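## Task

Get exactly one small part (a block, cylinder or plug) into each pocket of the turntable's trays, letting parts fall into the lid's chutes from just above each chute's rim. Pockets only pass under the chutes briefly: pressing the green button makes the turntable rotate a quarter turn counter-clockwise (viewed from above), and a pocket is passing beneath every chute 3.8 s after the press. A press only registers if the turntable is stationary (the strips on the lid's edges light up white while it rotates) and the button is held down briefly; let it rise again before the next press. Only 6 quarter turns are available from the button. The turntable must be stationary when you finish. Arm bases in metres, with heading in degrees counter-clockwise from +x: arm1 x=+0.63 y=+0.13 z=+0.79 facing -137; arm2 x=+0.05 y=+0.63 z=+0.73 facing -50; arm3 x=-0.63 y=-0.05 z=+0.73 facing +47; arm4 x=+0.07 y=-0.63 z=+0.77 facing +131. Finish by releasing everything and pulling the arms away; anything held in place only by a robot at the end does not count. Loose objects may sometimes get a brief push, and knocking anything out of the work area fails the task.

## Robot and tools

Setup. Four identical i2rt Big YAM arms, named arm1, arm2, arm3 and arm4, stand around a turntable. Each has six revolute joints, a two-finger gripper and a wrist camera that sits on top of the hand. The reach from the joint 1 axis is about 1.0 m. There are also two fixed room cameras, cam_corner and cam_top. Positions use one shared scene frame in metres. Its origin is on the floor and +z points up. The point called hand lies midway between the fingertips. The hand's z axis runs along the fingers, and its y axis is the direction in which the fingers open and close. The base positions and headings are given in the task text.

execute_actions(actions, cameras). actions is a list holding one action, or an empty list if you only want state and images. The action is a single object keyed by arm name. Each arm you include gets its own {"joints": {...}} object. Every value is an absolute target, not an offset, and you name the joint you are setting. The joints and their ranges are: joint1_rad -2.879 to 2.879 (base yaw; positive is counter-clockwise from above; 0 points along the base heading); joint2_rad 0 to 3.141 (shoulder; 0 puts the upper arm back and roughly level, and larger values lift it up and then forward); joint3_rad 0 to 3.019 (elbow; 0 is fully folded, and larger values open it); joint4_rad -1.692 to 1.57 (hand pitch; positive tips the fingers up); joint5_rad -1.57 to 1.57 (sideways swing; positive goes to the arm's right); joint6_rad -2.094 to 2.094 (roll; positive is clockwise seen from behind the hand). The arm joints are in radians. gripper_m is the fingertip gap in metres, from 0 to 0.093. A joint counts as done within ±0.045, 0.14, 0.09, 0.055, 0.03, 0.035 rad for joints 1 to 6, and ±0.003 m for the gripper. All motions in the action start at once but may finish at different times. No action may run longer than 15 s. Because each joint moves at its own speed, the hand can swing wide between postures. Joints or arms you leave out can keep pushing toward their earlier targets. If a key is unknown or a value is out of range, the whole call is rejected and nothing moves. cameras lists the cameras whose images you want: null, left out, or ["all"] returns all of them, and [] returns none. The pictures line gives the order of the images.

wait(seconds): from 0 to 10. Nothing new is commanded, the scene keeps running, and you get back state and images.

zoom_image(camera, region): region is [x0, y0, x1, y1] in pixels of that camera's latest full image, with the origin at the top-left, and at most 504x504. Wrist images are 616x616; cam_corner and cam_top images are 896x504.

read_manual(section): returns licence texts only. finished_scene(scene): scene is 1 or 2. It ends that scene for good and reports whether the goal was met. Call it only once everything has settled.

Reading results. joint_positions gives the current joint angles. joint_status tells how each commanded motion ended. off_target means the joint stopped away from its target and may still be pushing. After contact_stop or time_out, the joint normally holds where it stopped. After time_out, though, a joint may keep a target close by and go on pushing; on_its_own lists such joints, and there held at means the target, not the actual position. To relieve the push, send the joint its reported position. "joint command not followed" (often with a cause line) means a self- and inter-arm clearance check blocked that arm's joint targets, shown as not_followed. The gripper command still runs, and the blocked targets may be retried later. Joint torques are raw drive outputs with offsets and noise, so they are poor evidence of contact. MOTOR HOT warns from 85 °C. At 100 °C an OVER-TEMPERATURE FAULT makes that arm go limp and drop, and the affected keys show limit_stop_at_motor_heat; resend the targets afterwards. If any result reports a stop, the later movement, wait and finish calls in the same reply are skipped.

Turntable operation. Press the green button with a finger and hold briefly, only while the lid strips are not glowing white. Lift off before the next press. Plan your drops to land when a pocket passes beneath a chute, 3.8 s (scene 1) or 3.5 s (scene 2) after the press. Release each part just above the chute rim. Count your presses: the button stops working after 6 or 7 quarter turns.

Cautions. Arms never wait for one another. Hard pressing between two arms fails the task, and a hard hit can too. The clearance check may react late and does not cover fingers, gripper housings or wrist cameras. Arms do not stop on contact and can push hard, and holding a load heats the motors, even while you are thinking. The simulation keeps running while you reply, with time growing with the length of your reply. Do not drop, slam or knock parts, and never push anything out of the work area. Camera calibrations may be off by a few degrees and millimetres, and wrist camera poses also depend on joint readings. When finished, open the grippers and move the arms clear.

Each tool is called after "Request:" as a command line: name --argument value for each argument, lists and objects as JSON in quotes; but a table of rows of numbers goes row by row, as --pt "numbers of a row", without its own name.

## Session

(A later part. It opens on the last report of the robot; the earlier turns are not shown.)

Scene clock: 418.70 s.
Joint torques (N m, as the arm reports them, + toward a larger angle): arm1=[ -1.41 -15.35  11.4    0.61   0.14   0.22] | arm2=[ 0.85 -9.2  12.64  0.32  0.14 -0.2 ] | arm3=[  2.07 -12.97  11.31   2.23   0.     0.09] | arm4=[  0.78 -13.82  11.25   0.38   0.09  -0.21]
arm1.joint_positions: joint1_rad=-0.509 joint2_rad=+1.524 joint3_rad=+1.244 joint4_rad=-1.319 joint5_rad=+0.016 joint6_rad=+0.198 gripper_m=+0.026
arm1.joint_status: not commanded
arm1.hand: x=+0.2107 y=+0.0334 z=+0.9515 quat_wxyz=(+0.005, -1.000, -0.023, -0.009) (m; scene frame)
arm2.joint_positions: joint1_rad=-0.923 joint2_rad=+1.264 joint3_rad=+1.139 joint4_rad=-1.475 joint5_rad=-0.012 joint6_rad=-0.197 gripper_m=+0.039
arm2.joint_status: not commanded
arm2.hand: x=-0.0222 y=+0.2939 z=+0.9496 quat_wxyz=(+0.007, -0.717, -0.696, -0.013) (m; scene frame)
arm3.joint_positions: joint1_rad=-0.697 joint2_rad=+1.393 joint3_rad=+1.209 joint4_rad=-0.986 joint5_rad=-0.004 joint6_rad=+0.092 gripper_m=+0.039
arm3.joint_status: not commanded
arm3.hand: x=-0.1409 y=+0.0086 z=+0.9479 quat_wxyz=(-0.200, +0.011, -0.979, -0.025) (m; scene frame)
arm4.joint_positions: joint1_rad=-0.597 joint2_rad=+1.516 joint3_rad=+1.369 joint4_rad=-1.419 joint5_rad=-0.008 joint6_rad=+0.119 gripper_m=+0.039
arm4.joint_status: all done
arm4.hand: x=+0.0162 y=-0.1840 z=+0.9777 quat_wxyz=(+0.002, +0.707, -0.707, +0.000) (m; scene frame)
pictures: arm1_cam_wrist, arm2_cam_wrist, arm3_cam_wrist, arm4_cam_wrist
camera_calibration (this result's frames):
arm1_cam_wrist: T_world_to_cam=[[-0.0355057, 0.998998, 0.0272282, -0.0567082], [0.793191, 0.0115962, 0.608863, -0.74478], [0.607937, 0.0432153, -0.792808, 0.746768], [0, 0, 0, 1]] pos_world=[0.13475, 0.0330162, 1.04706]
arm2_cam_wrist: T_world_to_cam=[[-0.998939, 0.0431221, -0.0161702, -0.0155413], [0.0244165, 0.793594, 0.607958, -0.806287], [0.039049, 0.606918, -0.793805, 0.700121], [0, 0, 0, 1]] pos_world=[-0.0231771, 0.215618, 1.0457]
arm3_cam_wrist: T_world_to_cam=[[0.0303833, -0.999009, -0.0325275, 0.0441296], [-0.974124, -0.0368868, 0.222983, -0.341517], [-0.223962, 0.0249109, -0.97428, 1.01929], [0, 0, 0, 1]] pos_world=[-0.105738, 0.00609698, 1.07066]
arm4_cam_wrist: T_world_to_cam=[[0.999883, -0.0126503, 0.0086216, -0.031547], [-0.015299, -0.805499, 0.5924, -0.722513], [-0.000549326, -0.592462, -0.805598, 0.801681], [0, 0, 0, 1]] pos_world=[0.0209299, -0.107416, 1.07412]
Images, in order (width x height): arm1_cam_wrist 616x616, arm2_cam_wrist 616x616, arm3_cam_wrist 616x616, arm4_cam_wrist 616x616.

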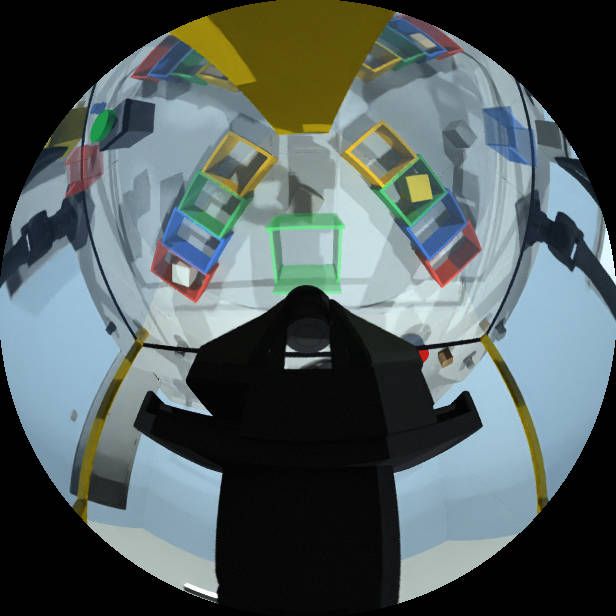

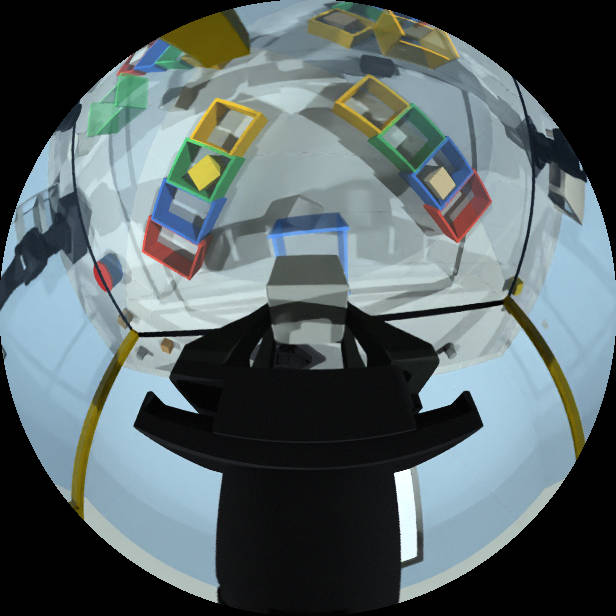

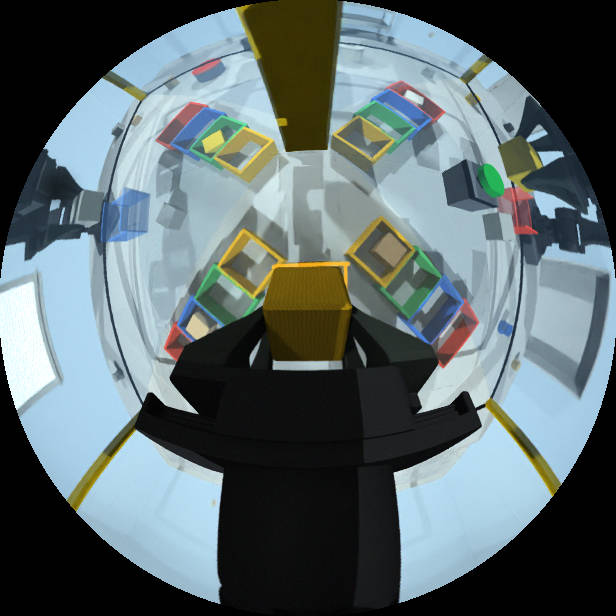

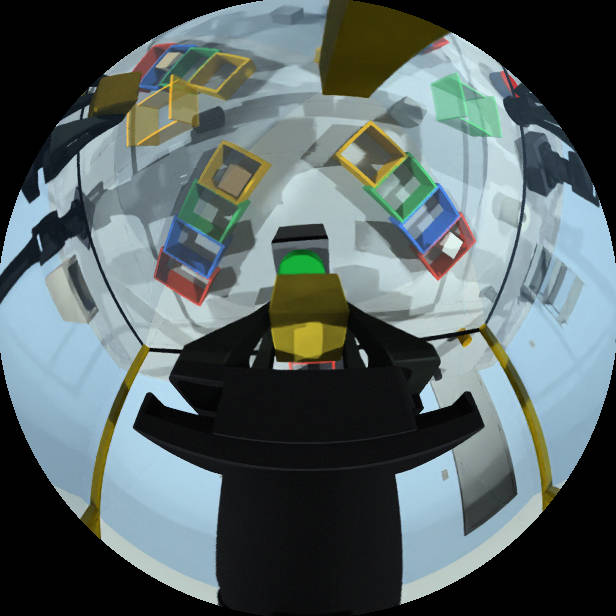

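Request:
execute_actions --actions '[{"arm4":{"joints":{"joint2_rad":1.635}}}]' --cameras '["cam_top"]'

Request:
wait --seconds 0.3

Request:
execute_actions --actions '[{"arm4":{"joints":{"joint2_rad":1.42}}}]' --cameras '[]'

Request:
execute_actions --actions '[{"arm4":{"joints":{"joint1_rad":-0.556,"joint2_rad":1.15,"joint3_rad":0.97,"joint4_rad":-1.355}}}]' --cameras '[]'

Request:
wait --seconds 0.45

Request:
execute_actions --actions '[{"arm1":{"joints":{"gripper_m":0.075}},"arm2":{"joints":{"gripper_m":0.075}},"arm3":{"joints":{"gripper_m":0.075}},"arm4":{"joints":{"gripper_m":0.075}}}]' --cameras '[]'

Request:
execute_actions --actions '[{"arm1":{"joints":{"joint2_rad":0.9,"joint3_rad":0.95,"joint4_rad":-1.6,"joint6_rad":0}},"arm2":{"joints":{"joint2_rad":0.9,"joint3_rad":1.0,"joint4_rad":-1.65,"joint6_rad":0}},"arm3":{"joints":{"joint2_rad":0.9,"joint3_rad":1.0,"joint4_rad":-1.65,"joint6_rad":0}},"arm4":{"joints":{"joint2_rad":0.9,"joint3_rad":0.95,"joint4_rad":-1.6,"joint6_rad":0}}}]' --cameras '["cam_top"]'

Scene clock: 432.23 s.
Joint torques (N m, as the arm reports them, + toward a larger angle): arm1=[ -1.49 -15.35  11.4    0.59   0.14   0.22] | arm2=[ 0.99 -8.86 12.67  0.37  0.15 -0.18] | arm3=[  2.31 -13.28  11.18   2.25   0.     0.06] | arm4=[  0.86 -11.78   9.77   0.58   0.23  -0.2 ]
arm1.joint_positions: joint1_rad=-0.509 joint2_rad=+1.524 joint3_rad=+1.244 joint4_rad=-1.319 joint5_rad=+0.016 joint6_rad=+0.198 gripper_m=+0.026
arm1.joint_status: not commanded
arm1.hand: x=+0.2107 y=+0.0334 z=+0.9515 quat_wxyz=(+0.005, -1.000, -0.023, -0.009) (m; scene frame)
arm2.joint_positions: joint1_rad=-0.923 joint2_rad=+1.264 joint3_rad=+1.139 joint4_rad=-1.475 joint5_rad=-0.012 joint6_rad=-0.197 gripper_m=+0.039
arm2.joint_status: not commanded
arm2.hand: x=-0.0222 y=+0.2939 z=+0.9496 quat_wxyz=(+0.007, -0.717, -0.696, -0.013) (m; scene frame)
arm3.joint_positions: joint1_rad=-0.697 joint2_rad=+1.393 joint3_rad=+1.209 joint4_rad=-0.986 joint5_rad=-0.004 joint6_rad=+0.092 gripper_m=+0.039
arm3.joint_status: not commanded
arm3.hand: x=-0.1409 y=+0.0086 z=+0.9479 quat_wxyz=(-0.200, +0.011, -0.979, -0.025) (m; scene frame)
arm4.joint_positions: joint1_rad=-0.597 joint2_rad=+1.618 joint3_rad=+1.384 joint4_rad=-1.424 joint5_rad=-0.010 joint6_rad=+0.119 gripper_m=+0.039
arm4.joint_status: all done
arm4.hand: x=+0.0149 y=-0.1746 z=+0.9393 quat_wxyz=(+0.031, +0.706, -0.706, +0.035) (m; scene frame)
pictures: cam_top
Images, in order (width x height): cam_top 896x504.

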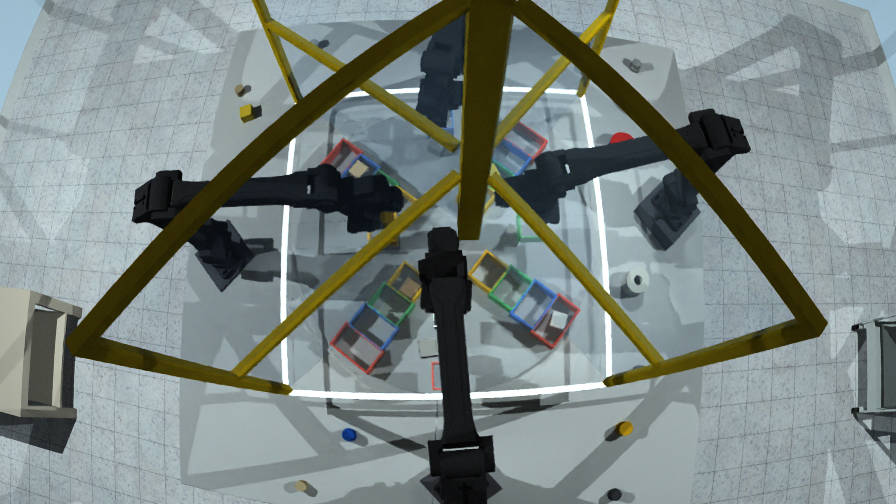

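Scene clock: 432.53 s.
Joint torques (N m, as the arm reports them, + toward a larger angle): arm1=[ -1.41 -15.38  11.4    0.6    0.13   0.22] | arm2=[ 0.85 -8.85 12.72  0.33  0.15 -0.19] | arm3=[  2.01 -13.01  11.25   2.2    0.     0.08] | arm4=[  0.94 -12.13   9.75   0.53   0.25  -0.13]
arm1.joint_positions: joint1_rad=-0.509 joint2_rad=+1.524 joint3_rad=+1.244 joint4_rad=-1.319 joint5_rad=+0.016 joint6_rad=+0.198 gripper_m=+0.026
arm1.joint_status: not commanded
arm1.hand: x=+0.2107 y=+0.0334 z=+0.9515 quat_wxyz=(+0.005, -1.000, -0.023, -0.009) (m; scene frame)
arm2.joint_positions: joint1_rad=-0.923 joint2_rad=+1.264 joint3_rad=+1.139 joint4_rad=-1.475 joint5_rad=-0.012 joint6_rad=-0.197 gripper_m=+0.039
arm2.joint_status: not commanded
arm2.hand: x=-0.0222 y=+0.2939 z=+0.9496 quat_wxyz=(+0.007, -0.717, -0.696, -0.013) (m; scene frame)
arm3.joint_positions: joint1_rad=-0.697 joint2_rad=+1.393 joint3_rad=+1.209 joint4_rad=-0.986 joint5_rad=-0.004 joint6_rad=+0.092 gripper_m=+0.039
arm3.joint_status: not commanded
arm3.hand: x=-0.1409 y=+0.0086 z=+0.9479 quat_wxyz=(-0.200, +0.011, -0.979, -0.025) (m; scene frame)
arm4.joint_positions: joint1_rad=-0.597 joint2_rad=+1.618 joint3_rad=+1.384 joint4_rad=-1.424 joint5_rad=-0.010 joint6_rad=+0.119 gripper_m=+0.039
arm4.joint_status: all done
arm4.hand: x=+0.0149 y=-0.1746 z=+0.9393 quat_wxyz=(+0.031, +0.706, -0.706, +0.035) (m; scene frame)
wait: 0.30 s; at rest by 0.27 s
pictures: arm1_cam_wrist, arm2_cam_wrist, arm3_cam_wrist, arm4_cam_wrist, cam_corner, cam_top
camera_calibration (this result's frames):
arm1_cam_wrist: T_world_to_cam=[[-0.0355057, 0.998998, 0.0272282, -0.0567082], [0.793191, 0.0115962, 0.608863, -0.74478], [0.607937, 0.0432153, -0.792808, 0.746768], [0, 0, 0, 1]] pos_world=[0.13475, 0.0330162, 1.04706]
arm2_cam_wrist: T_world_to_cam=[[-0.998939, 0.0431221, -0.0161702, -0.0155413], [0.0244165, 0.793594, 0.607958, -0.806287], [0.039049, 0.606918, -0.793805, 0.700121], [0, 0, 0, 1]] pos_world=[-0.0231771, 0.215618, 1.0457]
arm3_cam_wrist: T_world_to_cam=[[0.0303833, -0.999009, -0.0325275, 0.0441296], [-0.974124, -0.0368868, 0.222983, -0.341517], [-0.223962, 0.0249109, -0.97428, 1.01929], [0, 0, 0, 1]] pos_world=[-0.105738, 0.00609698, 1.07066]
arm4_cam_wrist: T_world_to_cam=[[0.999765, -0.0115761, 0.0183504, -0.0387112], [-0.0208373, -0.747966, 0.66341, -0.748816], [0.00604577, -0.663636, -0.748031, 0.709736], [0, 0, 0, 1]] pos_world=[0.0188079, -0.0895309, 1.02839]
Images, in order (width x height): arm1_cam_wrist 616x616, arm2_cam_wrist 616x616, arm3_cam_wrist 616x616, arm4_cam_wrist 616x616, cam_corner 896x504, cam_top 896x504.

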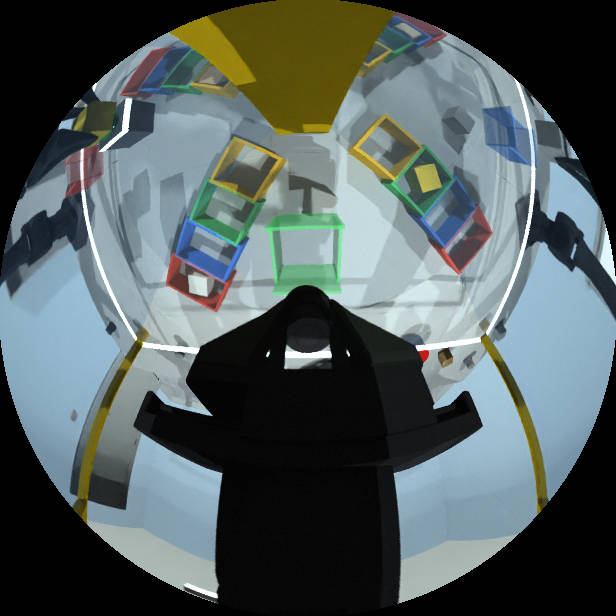

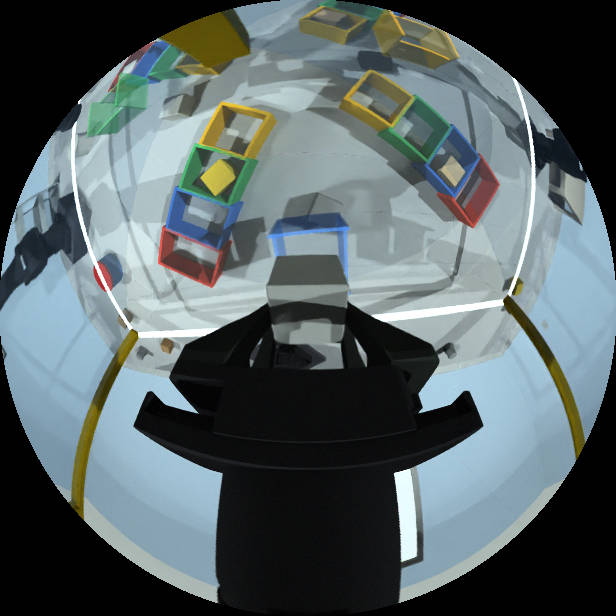

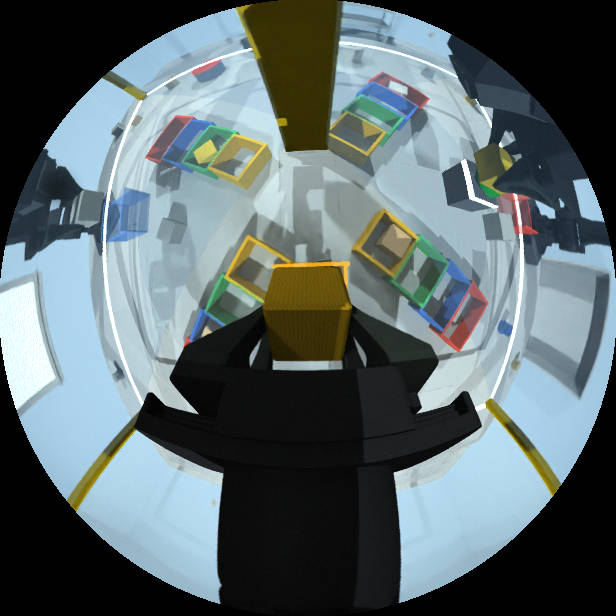

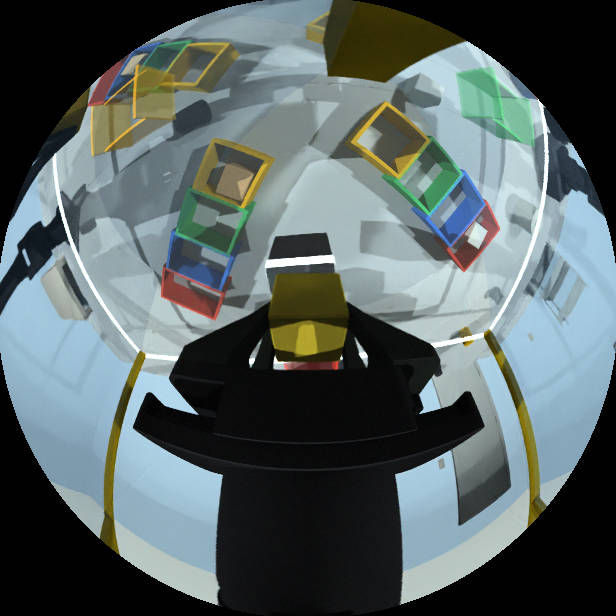

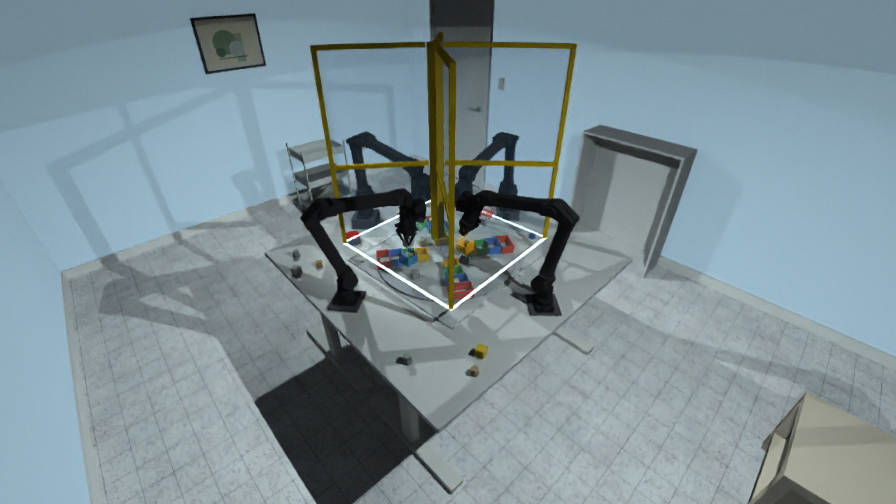

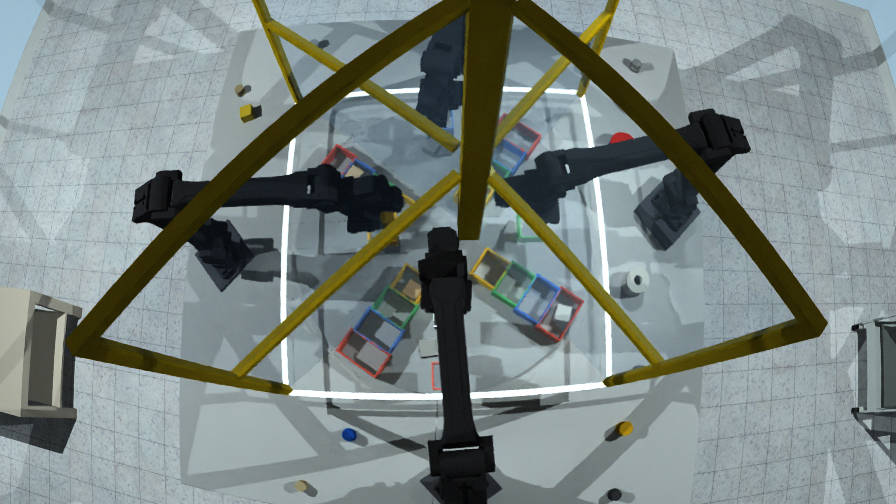

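Scene clock: 433.77 s.
Joint torques (N m, as the arm reports them, + toward a larger angle): arm1=[ -1.47 -15.41  11.4    0.6    0.13   0.22] | arm2=[ 0.88 -9.1  12.67  0.34  0.13 -0.2 ] | arm3=[  2.28 -12.99  11.31   2.28   0.01   0.08] | arm4=[  0.51 -11.35  10.42   0.82   0.24  -0.18]
arm1.joint_positions: joint1_rad=-0.509 joint2_rad=+1.524 joint3_rad=+1.244 joint4_rad=-1.319 joint5_rad=+0.016 joint6_rad=+0.198 gripper_m=+0.026
arm1.joint_status: not commanded
arm1.hand: x=+0.2107 y=+0.0334 z=+0.9515 quat_wxyz=(+0.005, -1.000, -0.023, -0.009) (m; scene frame)
arm2.joint_positions: joint1_rad=-0.923 joint2_rad=+1.264 joint3_rad=+1.139 joint4_rad=-1.475 joint5_rad=-0.012 joint6_rad=-0.197 gripper_m=+0.039
arm2.joint_status: not commanded
arm2.hand: x=-0.0222 y=+0.2939 z=+0.9496 quat_wxyz=(+0.007, -0.717, -0.696, -0.013) (m; scene frame)
arm3.joint_positions: joint1_rad=-0.697 joint2_rad=+1.393 joint3_rad=+1.209 joint4_rad=-0.986 joint5_rad=-0.004 joint6_rad=+0.092 gripper_m=+0.039
arm3.joint_status: not commanded
arm3.hand: x=-0.1409 y=+0.0086 z=+0.9479 quat_wxyz=(-0.200, +0.011, -0.979, -0.025) (m; scene frame)
arm4.joint_positions: joint1_rad=-0.597 joint2_rad=+1.420 joint3_rad=+1.384 joint4_rad=-1.422 joint5_rad=-0.010 joint6_rad=+0.119 gripper_m=+0.039
arm4.joint_status: all done
arm4.hand: x=+0.0163 y=-0.1900 z=+1.0242 quat_wxyz=(-0.031, +0.706, -0.706, -0.043) (m; scene frame)
pictures: none
No camera images: the call's "cameras" was empty. Leave "cameras" out to get every camera's image.

Scene clock: 434.97 s.
Joint torques (N m, as the arm reports them, + toward a larger angle): arm1=[ -1.36 -15.38  11.41   0.6    0.14   0.23] | arm2=[ 0.78 -9.04 12.71  0.32  0.12 -0.19] | arm3=[  2.41 -13.15  11.23   2.29  -0.01   0.09] | arm4=[ 0.6  -6.59  7.98  0.53  0.2  -0.19]
arm1.joint_positions: joint1_rad=-0.509 joint2_rad=+1.524 joint3_rad=+1.244 joint4_rad=-1.319 joint5_rad=+0.016 joint6_rad=+0.198 gripper_m=+0.026
arm1.joint_status: not commanded
arm1.hand: x=+0.2107 y=+0.0334 z=+0.9515 quat_wxyz=(+0.005, -1.000, -0.023, -0.009) (m; scene frame)
arm2.joint_positions: joint1_rad=-0.923 joint2_rad=+1.264 joint3_rad=+1.139 joint4_rad=-1.475 joint5_rad=-0.012 joint6_rad=-0.197 gripper_m=+0.039
arm2.joint_status: not commanded
arm2.hand: x=-0.0222 y=+0.2939 z=+0.9496 quat_wxyz=(+0.007, -0.717, -0.696, -0.013) (m; scene frame)
arm3.joint_positions: joint1_rad=-0.697 joint2_rad=+1.393 joint3_rad=+1.209 joint4_rad=-0.986 joint5_rad=-0.004 joint6_rad=+0.092 gripper_m=+0.039
arm3.joint_status: not commanded
arm3.hand: x=-0.1409 y=+0.0086 z=+0.9479 quat_wxyz=(-0.200, +0.011, -0.979, -0.025) (m; scene frame)
arm4.joint_positions: joint1_rad=-0.556 joint2_rad=+1.154 joint3_rad=+0.961 joint4_rad=-1.364 joint5_rad=-0.010 joint6_rad=+0.119 gripper_m=+0.039
arm4.joint_status: all done
arm4.hand: x=+0.0201 y=-0.3239 z=+0.9535 quat_wxyz=(+0.000, +0.721, -0.693, -0.005) (m; scene frame)
pictures: none
No camera images: the call's "cameras" was empty. Leave "cameras" out to get every camera's image.

Scene clock: 435.43 s.
Joint torques (N m, as the arm reports them, + toward a larger angle): arm1=[ -1.55 -15.4   11.4    0.6    0.13   0.23] | arm2=[ 0.87 -8.83 12.71  0.34  0.13 -0.19] | arm3=[  2.22 -13.22  11.24   2.24   0.03   0.09] | arm4=[ 0.72 -7.76  8.14  0.47  0.25 -0.16]
arm1.joint_positions: joint1_rad=-0.509 joint2_rad=+1.524 joint3_rad=+1.244 joint4_rad=-1.319 joint5_rad=+0.016 joint6_rad=+0.198 gripper_m=+0.026
arm1.joint_status: not commanded
arm1.hand: x=+0.2107 y=+0.0334 z=+0.9515 quat_wxyz=(+0.005, -1.000, -0.023, -0.009) (m; scene frame)
arm2.joint_positions: joint1_rad=-0.923 joint2_rad=+1.264 joint3_rad=+1.139 joint4_rad=-1.475 joint5_rad=-0.012 joint6_rad=-0.197 gripper_m=+0.039
arm2.joint_status: not commanded
arm2.hand: x=-0.0222 y=+0.2939 z=+0.9496 quat_wxyz=(+0.007, -0.717, -0.696, -0.013) (m; scene frame)
arm3.joint_positions: joint1_rad=-0.697 joint2_rad=+1.393 joint3_rad=+1.209 joint4_rad=-0.986 joint5_rad=-0.004 joint6_rad=+0.092 gripper_m=+0.039
arm3.joint_status: not commanded
arm3.hand: x=-0.1409 y=+0.0086 z=+0.9479 quat_wxyz=(-0.200, +0.011, -0.979, -0.025) (m; scene frame)
arm4.joint_positions: joint1_rad=-0.556 joint2_rad=+1.154 joint3_rad=+0.961 joint4_rad=-1.364 joint5_rad=-0.010 joint6_rad=+0.119 gripper_m=+0.039
arm4.joint_status: all done
arm4.hand: x=+0.0201 y=-0.3239 z=+0.9535 quat_wxyz=(+0.000, +0.721, -0.693, -0.005) (m; scene frame)
wait: 0.47 s; at rest by 0.27 s
pictures: arm1_cam_wrist, arm2_cam_wrist, arm3_cam_wrist, arm4_cam_wrist, cam_corner, cam_top
camera_calibration (this result's frames):
arm1_cam_wrist: T_world_to_cam=[[-0.0355057, 0.998998, 0.0272282, -0.0567082], [0.793191, 0.0115962, 0.608863, -0.74478], [0.607937, 0.0432153, -0.792808, 0.746768], [0, 0, 0, 1]] pos_world=[0.13475, 0.0330162, 1.04706]
arm2_cam_wrist: T_world_to_cam=[[-0.998939, 0.0431221, -0.0161702, -0.0155413], [0.0244165, 0.793594, 0.607958, -0.806287], [0.039049, 0.606918, -0.793805, 0.700121], [0, 0, 0, 1]] pos_world=[-0.0231771, 0.215618, 1.0457]
arm3_cam_wrist: T_world_to_cam=[[0.0303833, -0.999009, -0.0325275, 0.0441296], [-0.974124, -0.0368868, 0.222983, -0.341517], [-0.223962, 0.0249109, -0.97428, 1.01929], [0, 0, 0, 1]] pos_world=[-0.105738, 0.00609698, 1.07066]
arm4_cam_wrist: T_world_to_cam=[[0.999592, 0.0281512, 0.00485344, -0.0201383], [0.0199887, -0.810649, 0.585191, -0.816302], [0.0204083, -0.584856, -0.810881, 0.706389], [0, 0, 0, 1]] pos_world=[0.0220308, -0.248032, 1.05059]
Images, in order (width x height): arm1_cam_wrist 616x616, arm2_cam_wrist 616x616, arm3_cam_wrist 616x616, arm4_cam_wrist 616x616, cam_corner 896x504, cam_top 896x504.

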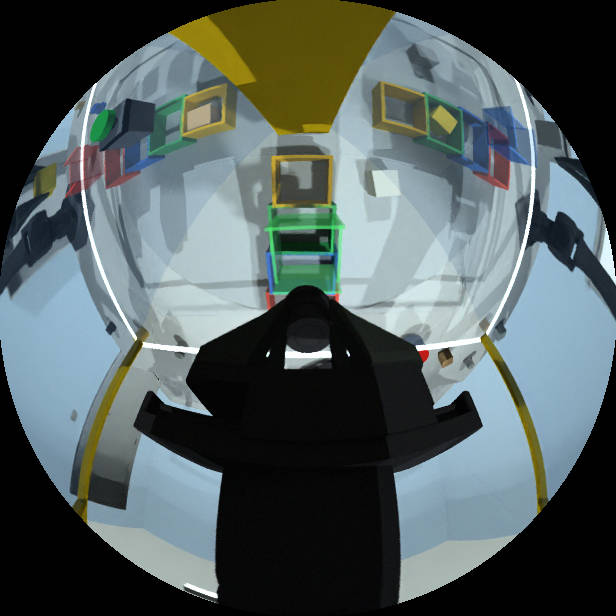

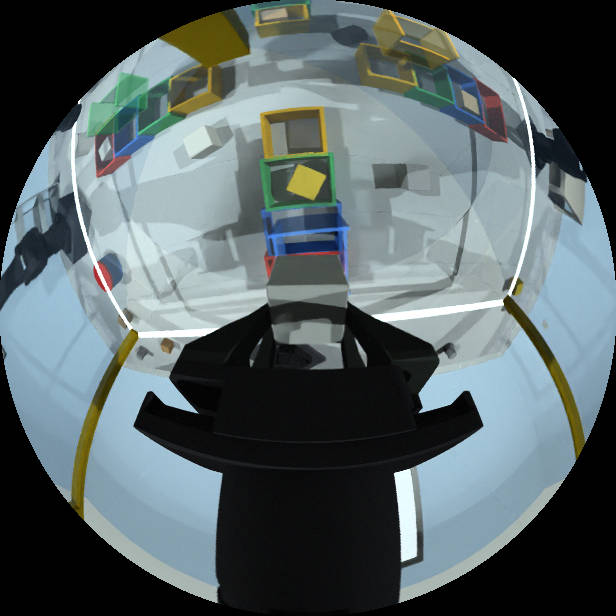

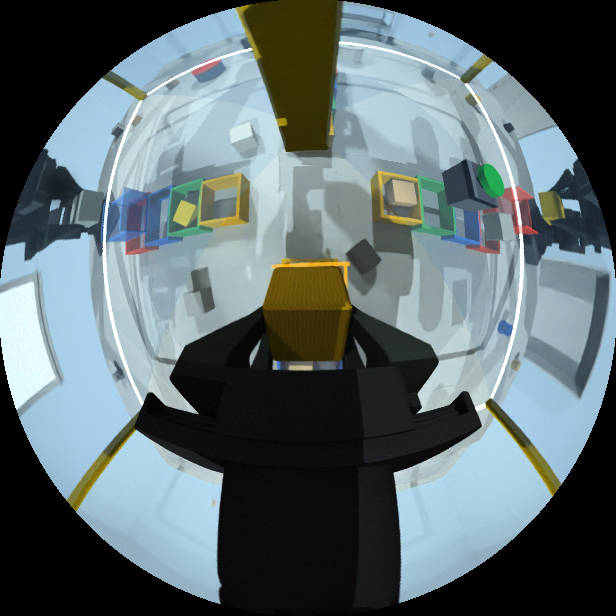

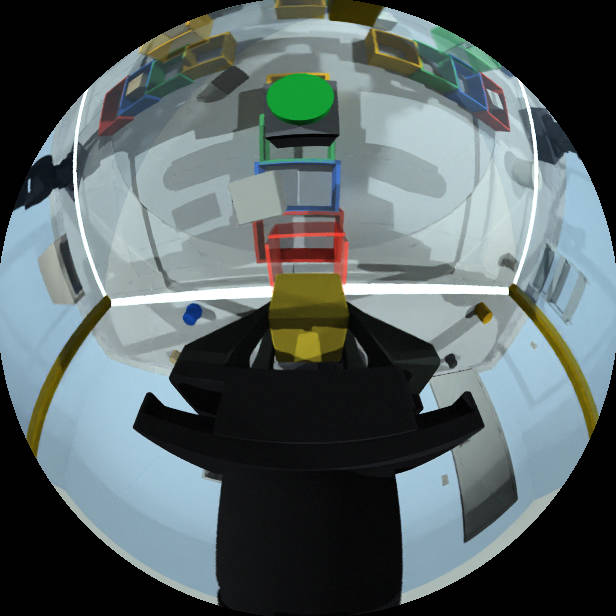

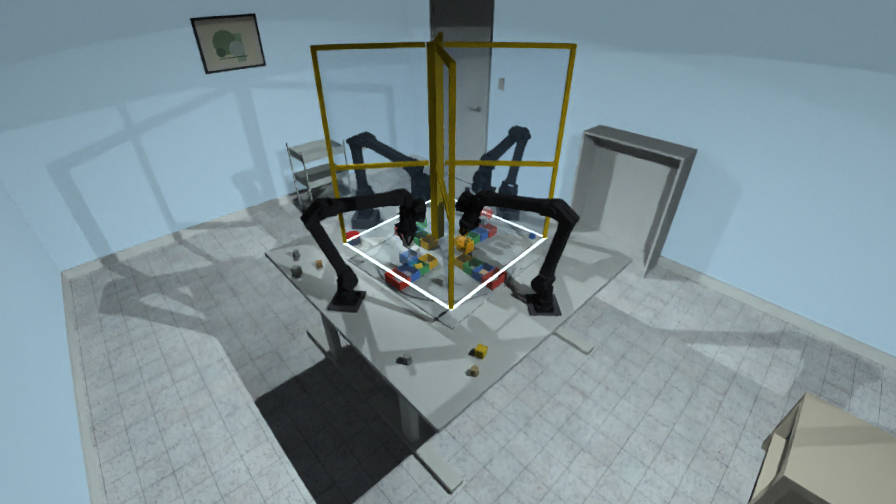

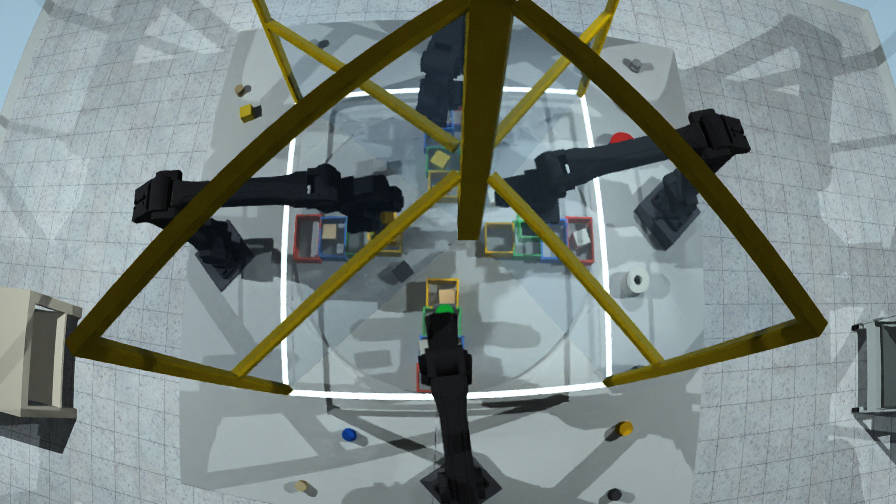

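Scene clock: 436.10 s.
Joint torques (N m, as the arm reports them, + toward a larger angle): arm1=[ -1.36 -15.41  11.37   0.61   0.13   0.22] | arm2=[ 0.79 -9.06 12.69  0.36  0.14 -0.21] | arm3=[  2.01 -12.85  11.27   2.08   0.     0.07] | arm4=[ 0.73 -7.13  8.2   0.49  0.22 -0.15]
arm1.joint_positions: joint1_rad=-0.509 joint2_rad=+1.524 joint3_rad=+1.244 joint4_rad=-1.319 joint5_rad=+0.016 joint6_rad=+0.198 gripper_m=+0.075
arm1.joint_status: all done
arm1.hand: x=+0.2107 y=+0.0334 z=+0.9515 quat_wxyz=(+0.005, -1.000, -0.023, -0.009) (m; scene frame)
arm2.joint_positions: joint1_rad=-0.923 joint2_rad=+1.264 joint3_rad=+1.139 joint4_rad=-1.475 joint5_rad=-0.012 joint6_rad=-0.197 gripper_m=+0.075
arm2.joint_status: all done
arm2.hand: x=-0.0222 y=+0.2939 z=+0.9496 quat_wxyz=(+0.007, -0.717, -0.696, -0.013) (m; scene frame)
arm3.joint_positions: joint1_rad=-0.697 joint2_rad=+1.393 joint3_rad=+1.209 joint4_rad=-0.984 joint5_rad=-0.004 joint6_rad=+0.092 gripper_m=+0.075
arm3.joint_status: all done
arm3.hand: x=-0.1406 y=+0.0086 z=+0.9485 quat_wxyz=(-0.201, +0.011, -0.979, -0.026) (m; scene frame)
arm4.joint_positions: joint1_rad=-0.556 joint2_rad=+1.154 joint3_rad=+0.961 joint4_rad=-1.364 joint5_rad=-0.010 joint6_rad=+0.119 gripper_m=+0.075
arm4.joint_status: all done
arm4.hand: x=+0.0201 y=-0.3239 z=+0.9535 quat_wxyz=(+0.000, +0.721, -0.693, -0.005) (m; scene frame)
pictures: none
No camera images: the call's "cameras" was empty. Leave "cameras" out to get every camera's image.

Scene clock: 437.47 s.
Joint torques (N m, as the arm reports them, + toward a larger angle): arm1=[-1.53 -1.94  9.53 -0.17  0.12 -0.02] | arm2=[ 0.6  -2.6   9.35  0.08  0.15  0.14] | arm3=[ 2.07 -2.75  7.93  0.02  0.02 -0.1 ] | arm4=[ 0.58 -3.5   7.99 -0.39  0.2  -0.19]
arm1.joint_positions: joint1_rad=-0.509 joint2_rad=+0.891 joint3_rad=+0.948 joint4_rad=-1.589 joint5_rad=+0.016 joint6_rad=+0.013 gripper_m=+0.075
arm1.joint_status: all done
arm1.hand: x=+0.4098 y=+0.0838 z=+1.0330 quat_wxyz=(+0.000, -0.993, -0.115, +0.024) (m; scene frame)
arm2.joint_positions: joint1_rad=-0.923 joint2_rad=+0.884 joint3_rad=+1.003 joint4_rad=-1.645 joint5_rad=-0.012 joint6_rad=-0.014 gripper_m=+0.075
arm2.joint_status: all done
arm2.hand: x=+0.0051 y=+0.4102 z=+0.9970 quat_wxyz=(-0.014, -0.778, -0.628, +0.017) (m; scene frame)
arm3.joint_positions: joint1_rad=-0.697 joint2_rad=+0.895 joint3_rad=+1.001 joint4_rad=-1.637 joint5_rad=-0.004 joint6_rad=+0.009 gripper_m=+0.075
arm3.joint_status: all done
arm3.hand: x=-0.4051 y=-0.0223 z=+0.9914 quat_wxyz=(-0.022, +0.053, -0.998, -0.006) (m; scene frame)
arm4.joint_positions: joint1_rad=-0.556 joint2_rad=+0.896 joint3_rad=+0.948 joint4_rad=-1.589 joint5_rad=-0.010 joint6_rad=+0.010 gripper_m=+0.075
arm4.joint_status: all done
arm4.hand: x=+0.0326 y=-0.4036 z=+1.0115 quat_wxyz=(-0.007, +0.758, -0.652, -0.012) (m; scene frame)
pictures: cam_top
Images, in order (width x height): cam_top 896x504.

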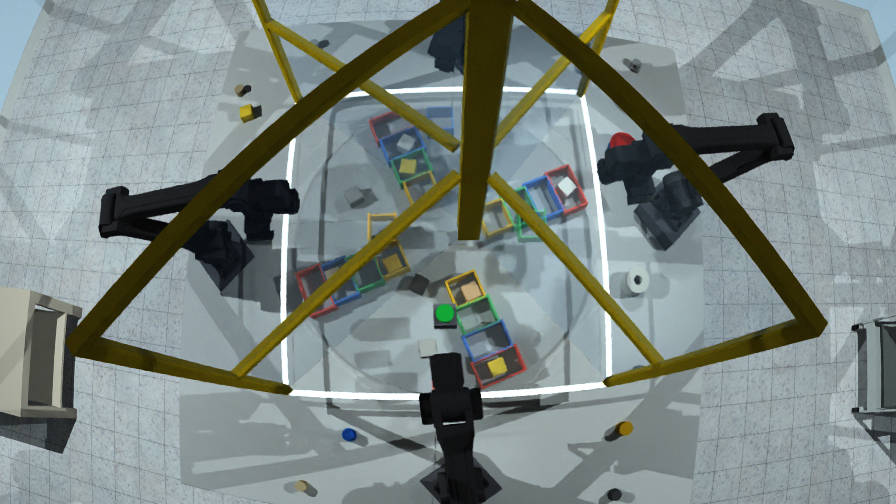

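Request:
execute_actions --actions '[{"arm1":{"joints":{"joint1_rad":0.607}},"arm2":{"joints":{"joint1_rad":-2.286,"joint6_rad":1.0}},"arm3":{"joints":{"joint1_rad":0.81}},"arm4":{"joints":{"joint1_rad":-2.427}}}]' --cameras '["cam_top"]'

Request:
execute_actions --actions '[{"arm1":{"joints":{"joint2_rad":1.685,"joint3_rad":1.145,"joint4_rad":-0.975}},"arm2":{"joints":{"joint2_rad":1.72,"joint3_rad":1.36,"joint4_rad":-1.168}},"arm3":{"joints":{"joint2_rad":1.59,"joint3_rad":1.21,"joint4_rad":-1.13}},"arm4":{"joints":{"joint2_rad":1.63,"joint3_rad":1.15,"joint4_rad":-1.025}}}]' --cameras '["arm1_cam_wrist","arm2_cam_wrist","arm3_cam_wrist","arm4_cam_wrist"]'

Scene clock: 463.87 s.
Joint torques (N m, as the arm reports them, + toward a larger angle): arm1=[-0.05 -2.21  9.54 -0.15  0.13  0.  ] | arm2=[ 0.13 -2.5   9.28  0.12  0.23  0.16] | arm3=[ 2.07 -2.94  7.89 -0.01 -0.01 -0.09] | arm4=[ 0.38 -3.31  7.91 -0.29  0.12 -0.17]
arm1.joint_positions: joint1_rad=+0.598 joint2_rad=+0.893 joint3_rad=+0.948 joint4_rad=-1.589 joint5_rad=+0.016 joint6_rad=+0.012 gripper_m=+0.075
arm1.joint_status: all done
arm1.hand: x=+0.5784 y=-0.0858 z=+1.0337 quat_wxyz=(-0.008, -0.784, -0.620, +0.025) (m; scene frame)
arm2.joint_positions: joint1_rad=-2.281 joint2_rad=+0.887 joint3_rad=+1.003 joint4_rad=-1.645 joint5_rad=-0.012 joint6_rad=+0.986 gripper_m=+0.075
arm2.joint_status: all done
arm2.hand: x=-0.1709 y=+0.6309 z=+0.9989 quat_wxyz=(-0.016, -0.877, +0.480, +0.021) (m; scene frame)
arm3.joint_positions: joint1_rad=+0.802 joint2_rad=+0.898 joint3_rad=+1.001 joint4_rad=-1.637 joint5_rad=-0.004 joint6_rad=+0.008 gripper_m=+0.075
arm3.joint_status: all done
arm3.hand: x=-0.6411 y=+0.1787 z=+0.9909 quat_wxyz=(-0.014, +0.719, -0.694, -0.015) (m; scene frame)
arm4.joint_positions: joint1_rad=-2.424 joint2_rad=+0.897 joint3_rad=+0.948 joint4_rad=-1.589 joint5_rad=-0.009 joint6_rad=+0.008 gripper_m=+0.075
arm4.joint_status: all done
arm4.hand: x=+0.2961 y=-0.6588 z=+1.0143 quat_wxyz=(-0.020, -0.073, -0.997, +0.000) (m; scene frame)
pictures: cam_top
Images, in order (width x height): cam_top 896x504.

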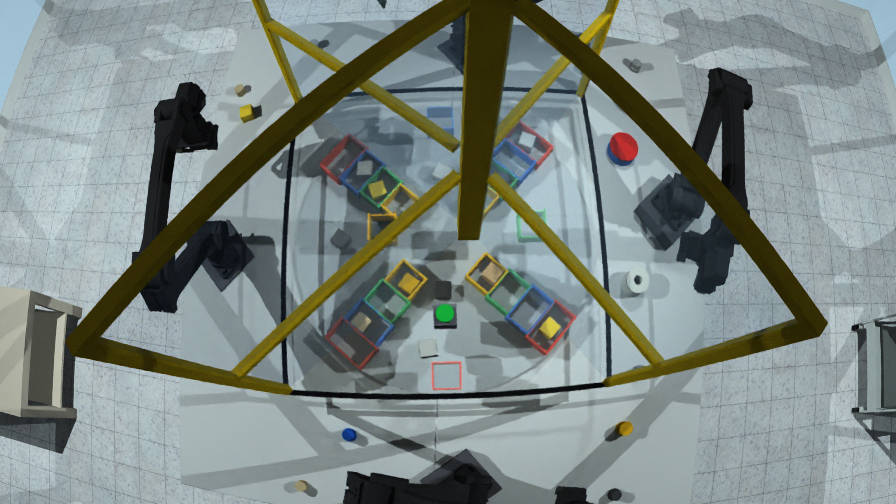

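Scene clock: 465.47 s.
Joint torques (N m, as the arm reports them, + toward a larger angle): arm1=[ -0.09 -16.6    9.33   0.93   0.13   0.  ] | arm2=[  0.35 -14.84  11.1    0.36   0.23   0.14] | arm3=[  1.7  -14.85   8.94   1.14   0.02  -0.07] | arm4=[  0.41 -14.25   8.78   0.74   0.18  -0.16]
arm1.joint_positions: joint1_rad=+0.598 joint2_rad=+1.698 joint3_rad=+1.128 joint4_rad=-0.990 joint5_rad=+0.016 joint6_rad=+0.012 gripper_m=+0.075
arm1.joint_status: all done
arm1.hand: x=+0.5264 y=-0.3161 z=+0.8385 quat_wxyz=(+0.000, -0.784, -0.620, +0.015) (m; scene frame)
arm2.joint_positions: joint1_rad=-2.281 joint2_rad=+1.734 joint3_rad=+1.335 joint4_rad=-1.175 joint5_rad=-0.012 joint6_rad=+0.987 gripper_m=+0.075
arm2.joint_status: all done
arm2.hand: x=-0.4491 y=+0.6354 z=+0.8349 quat_wxyz=(-0.006, -0.877, +0.480, +0.001) (m; scene frame)
arm3.joint_positions: joint1_rad=+0.802 joint2_rad=+1.602 joint3_rad=+1.188 joint4_rad=-1.144 joint5_rad=-0.004 joint6_rad=+0.008 gripper_m=+0.075
arm3.joint_status: all done
arm3.hand: x=-0.6503 y=+0.4061 z=+0.8371 quat_wxyz=(-0.007, +0.719, -0.694, -0.007) (m; scene frame)
arm4.joint_positions: joint1_rad=-2.424 joint2_rad=+1.648 joint3_rad=+1.121 joint4_rad=-1.039 joint5_rad=-0.009 joint6_rad=+0.008 gripper_m=+0.075
arm4.joint_status: all done
arm4.hand: x=+0.5170 y=-0.6905 z=+0.8381 quat_wxyz=(-0.006, -0.073, -0.997, -0.001) (m; scene frame)
pictures: arm1_cam_wrist, arm2_cam_wrist, arm3_cam_wrist, arm4_cam_wrist
camera_calibration (this result's frames):
arm1_cam_wrist: T_world_to_cam=[[-0.9698, 0.241375, 0.0350188, 0.552516], [0.217067, 0.78868, 0.575209, -0.345224], [0.111223, 0.565439, -0.817257, 0.927364], [0, 0, 0, 1]] pos_world=[0.507623, -0.38546, 0.937122]
arm2_cam_wrist: T_world_to_cam=[[0.849497, 0.527209, -0.0201625, 0.0673236], [0.436254, -0.680421, 0.58882, 0.140407], [0.296712, -0.508997, -0.808012, 1.25513], [0, 0, 0, 1]] pos_world=[-0.490857, 0.6989, 0.932845]
arm3_cam_wrist: T_world_to_cam=[[0.999194, 0.0381933, 0.0123819, 0.624364], [0.0242676, -0.820181, 0.571589, -0.122811], [0.0319863, -0.570827, -0.820447, 1.06694], [0, 0, 0, 1]] pos_world=[-0.655008, 0.484467, 0.937837]
arm4_cam_wrist: T_world_to_cam=[[-0.158277, -0.987362, 0.00799191, -0.611172], [-0.802491, 0.133349, 0.581572, 0.0241353], [-0.575288, 0.0856359, -0.813456, 1.16142], [0, 0, 0, 1]] pos_world=[0.590787, -0.706126, 0.935614]
Images, in order (width x height): arm1_cam_wrist 616x616, arm2_cam_wrist 616x616, arm3_cam_wrist 616x616, arm4_cam_wrist 616x616.

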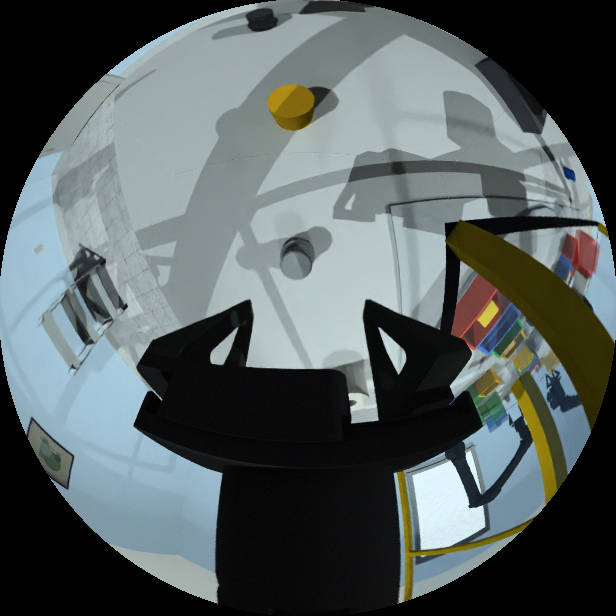

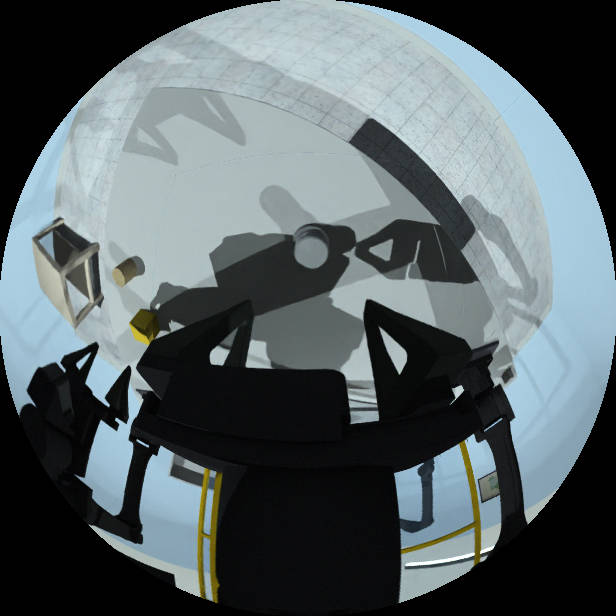

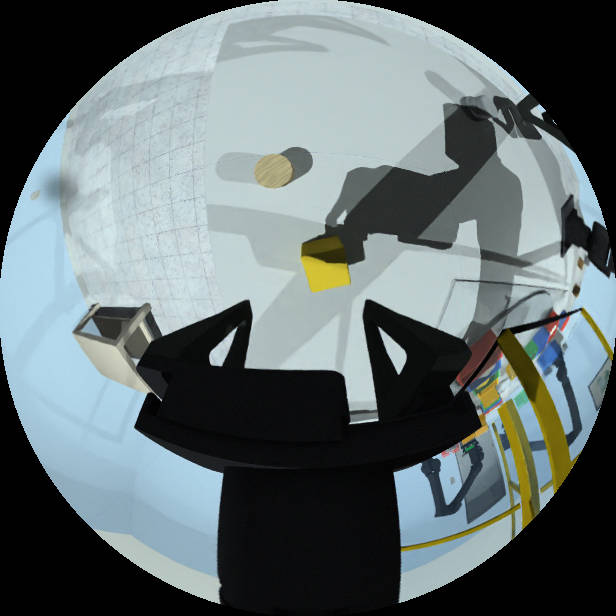

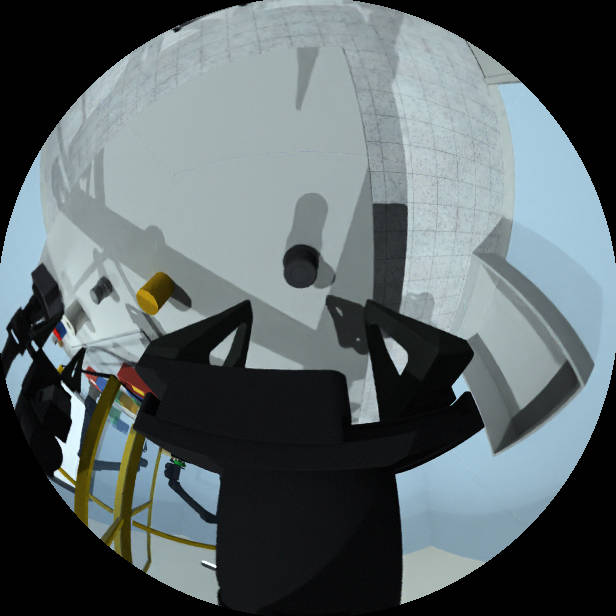

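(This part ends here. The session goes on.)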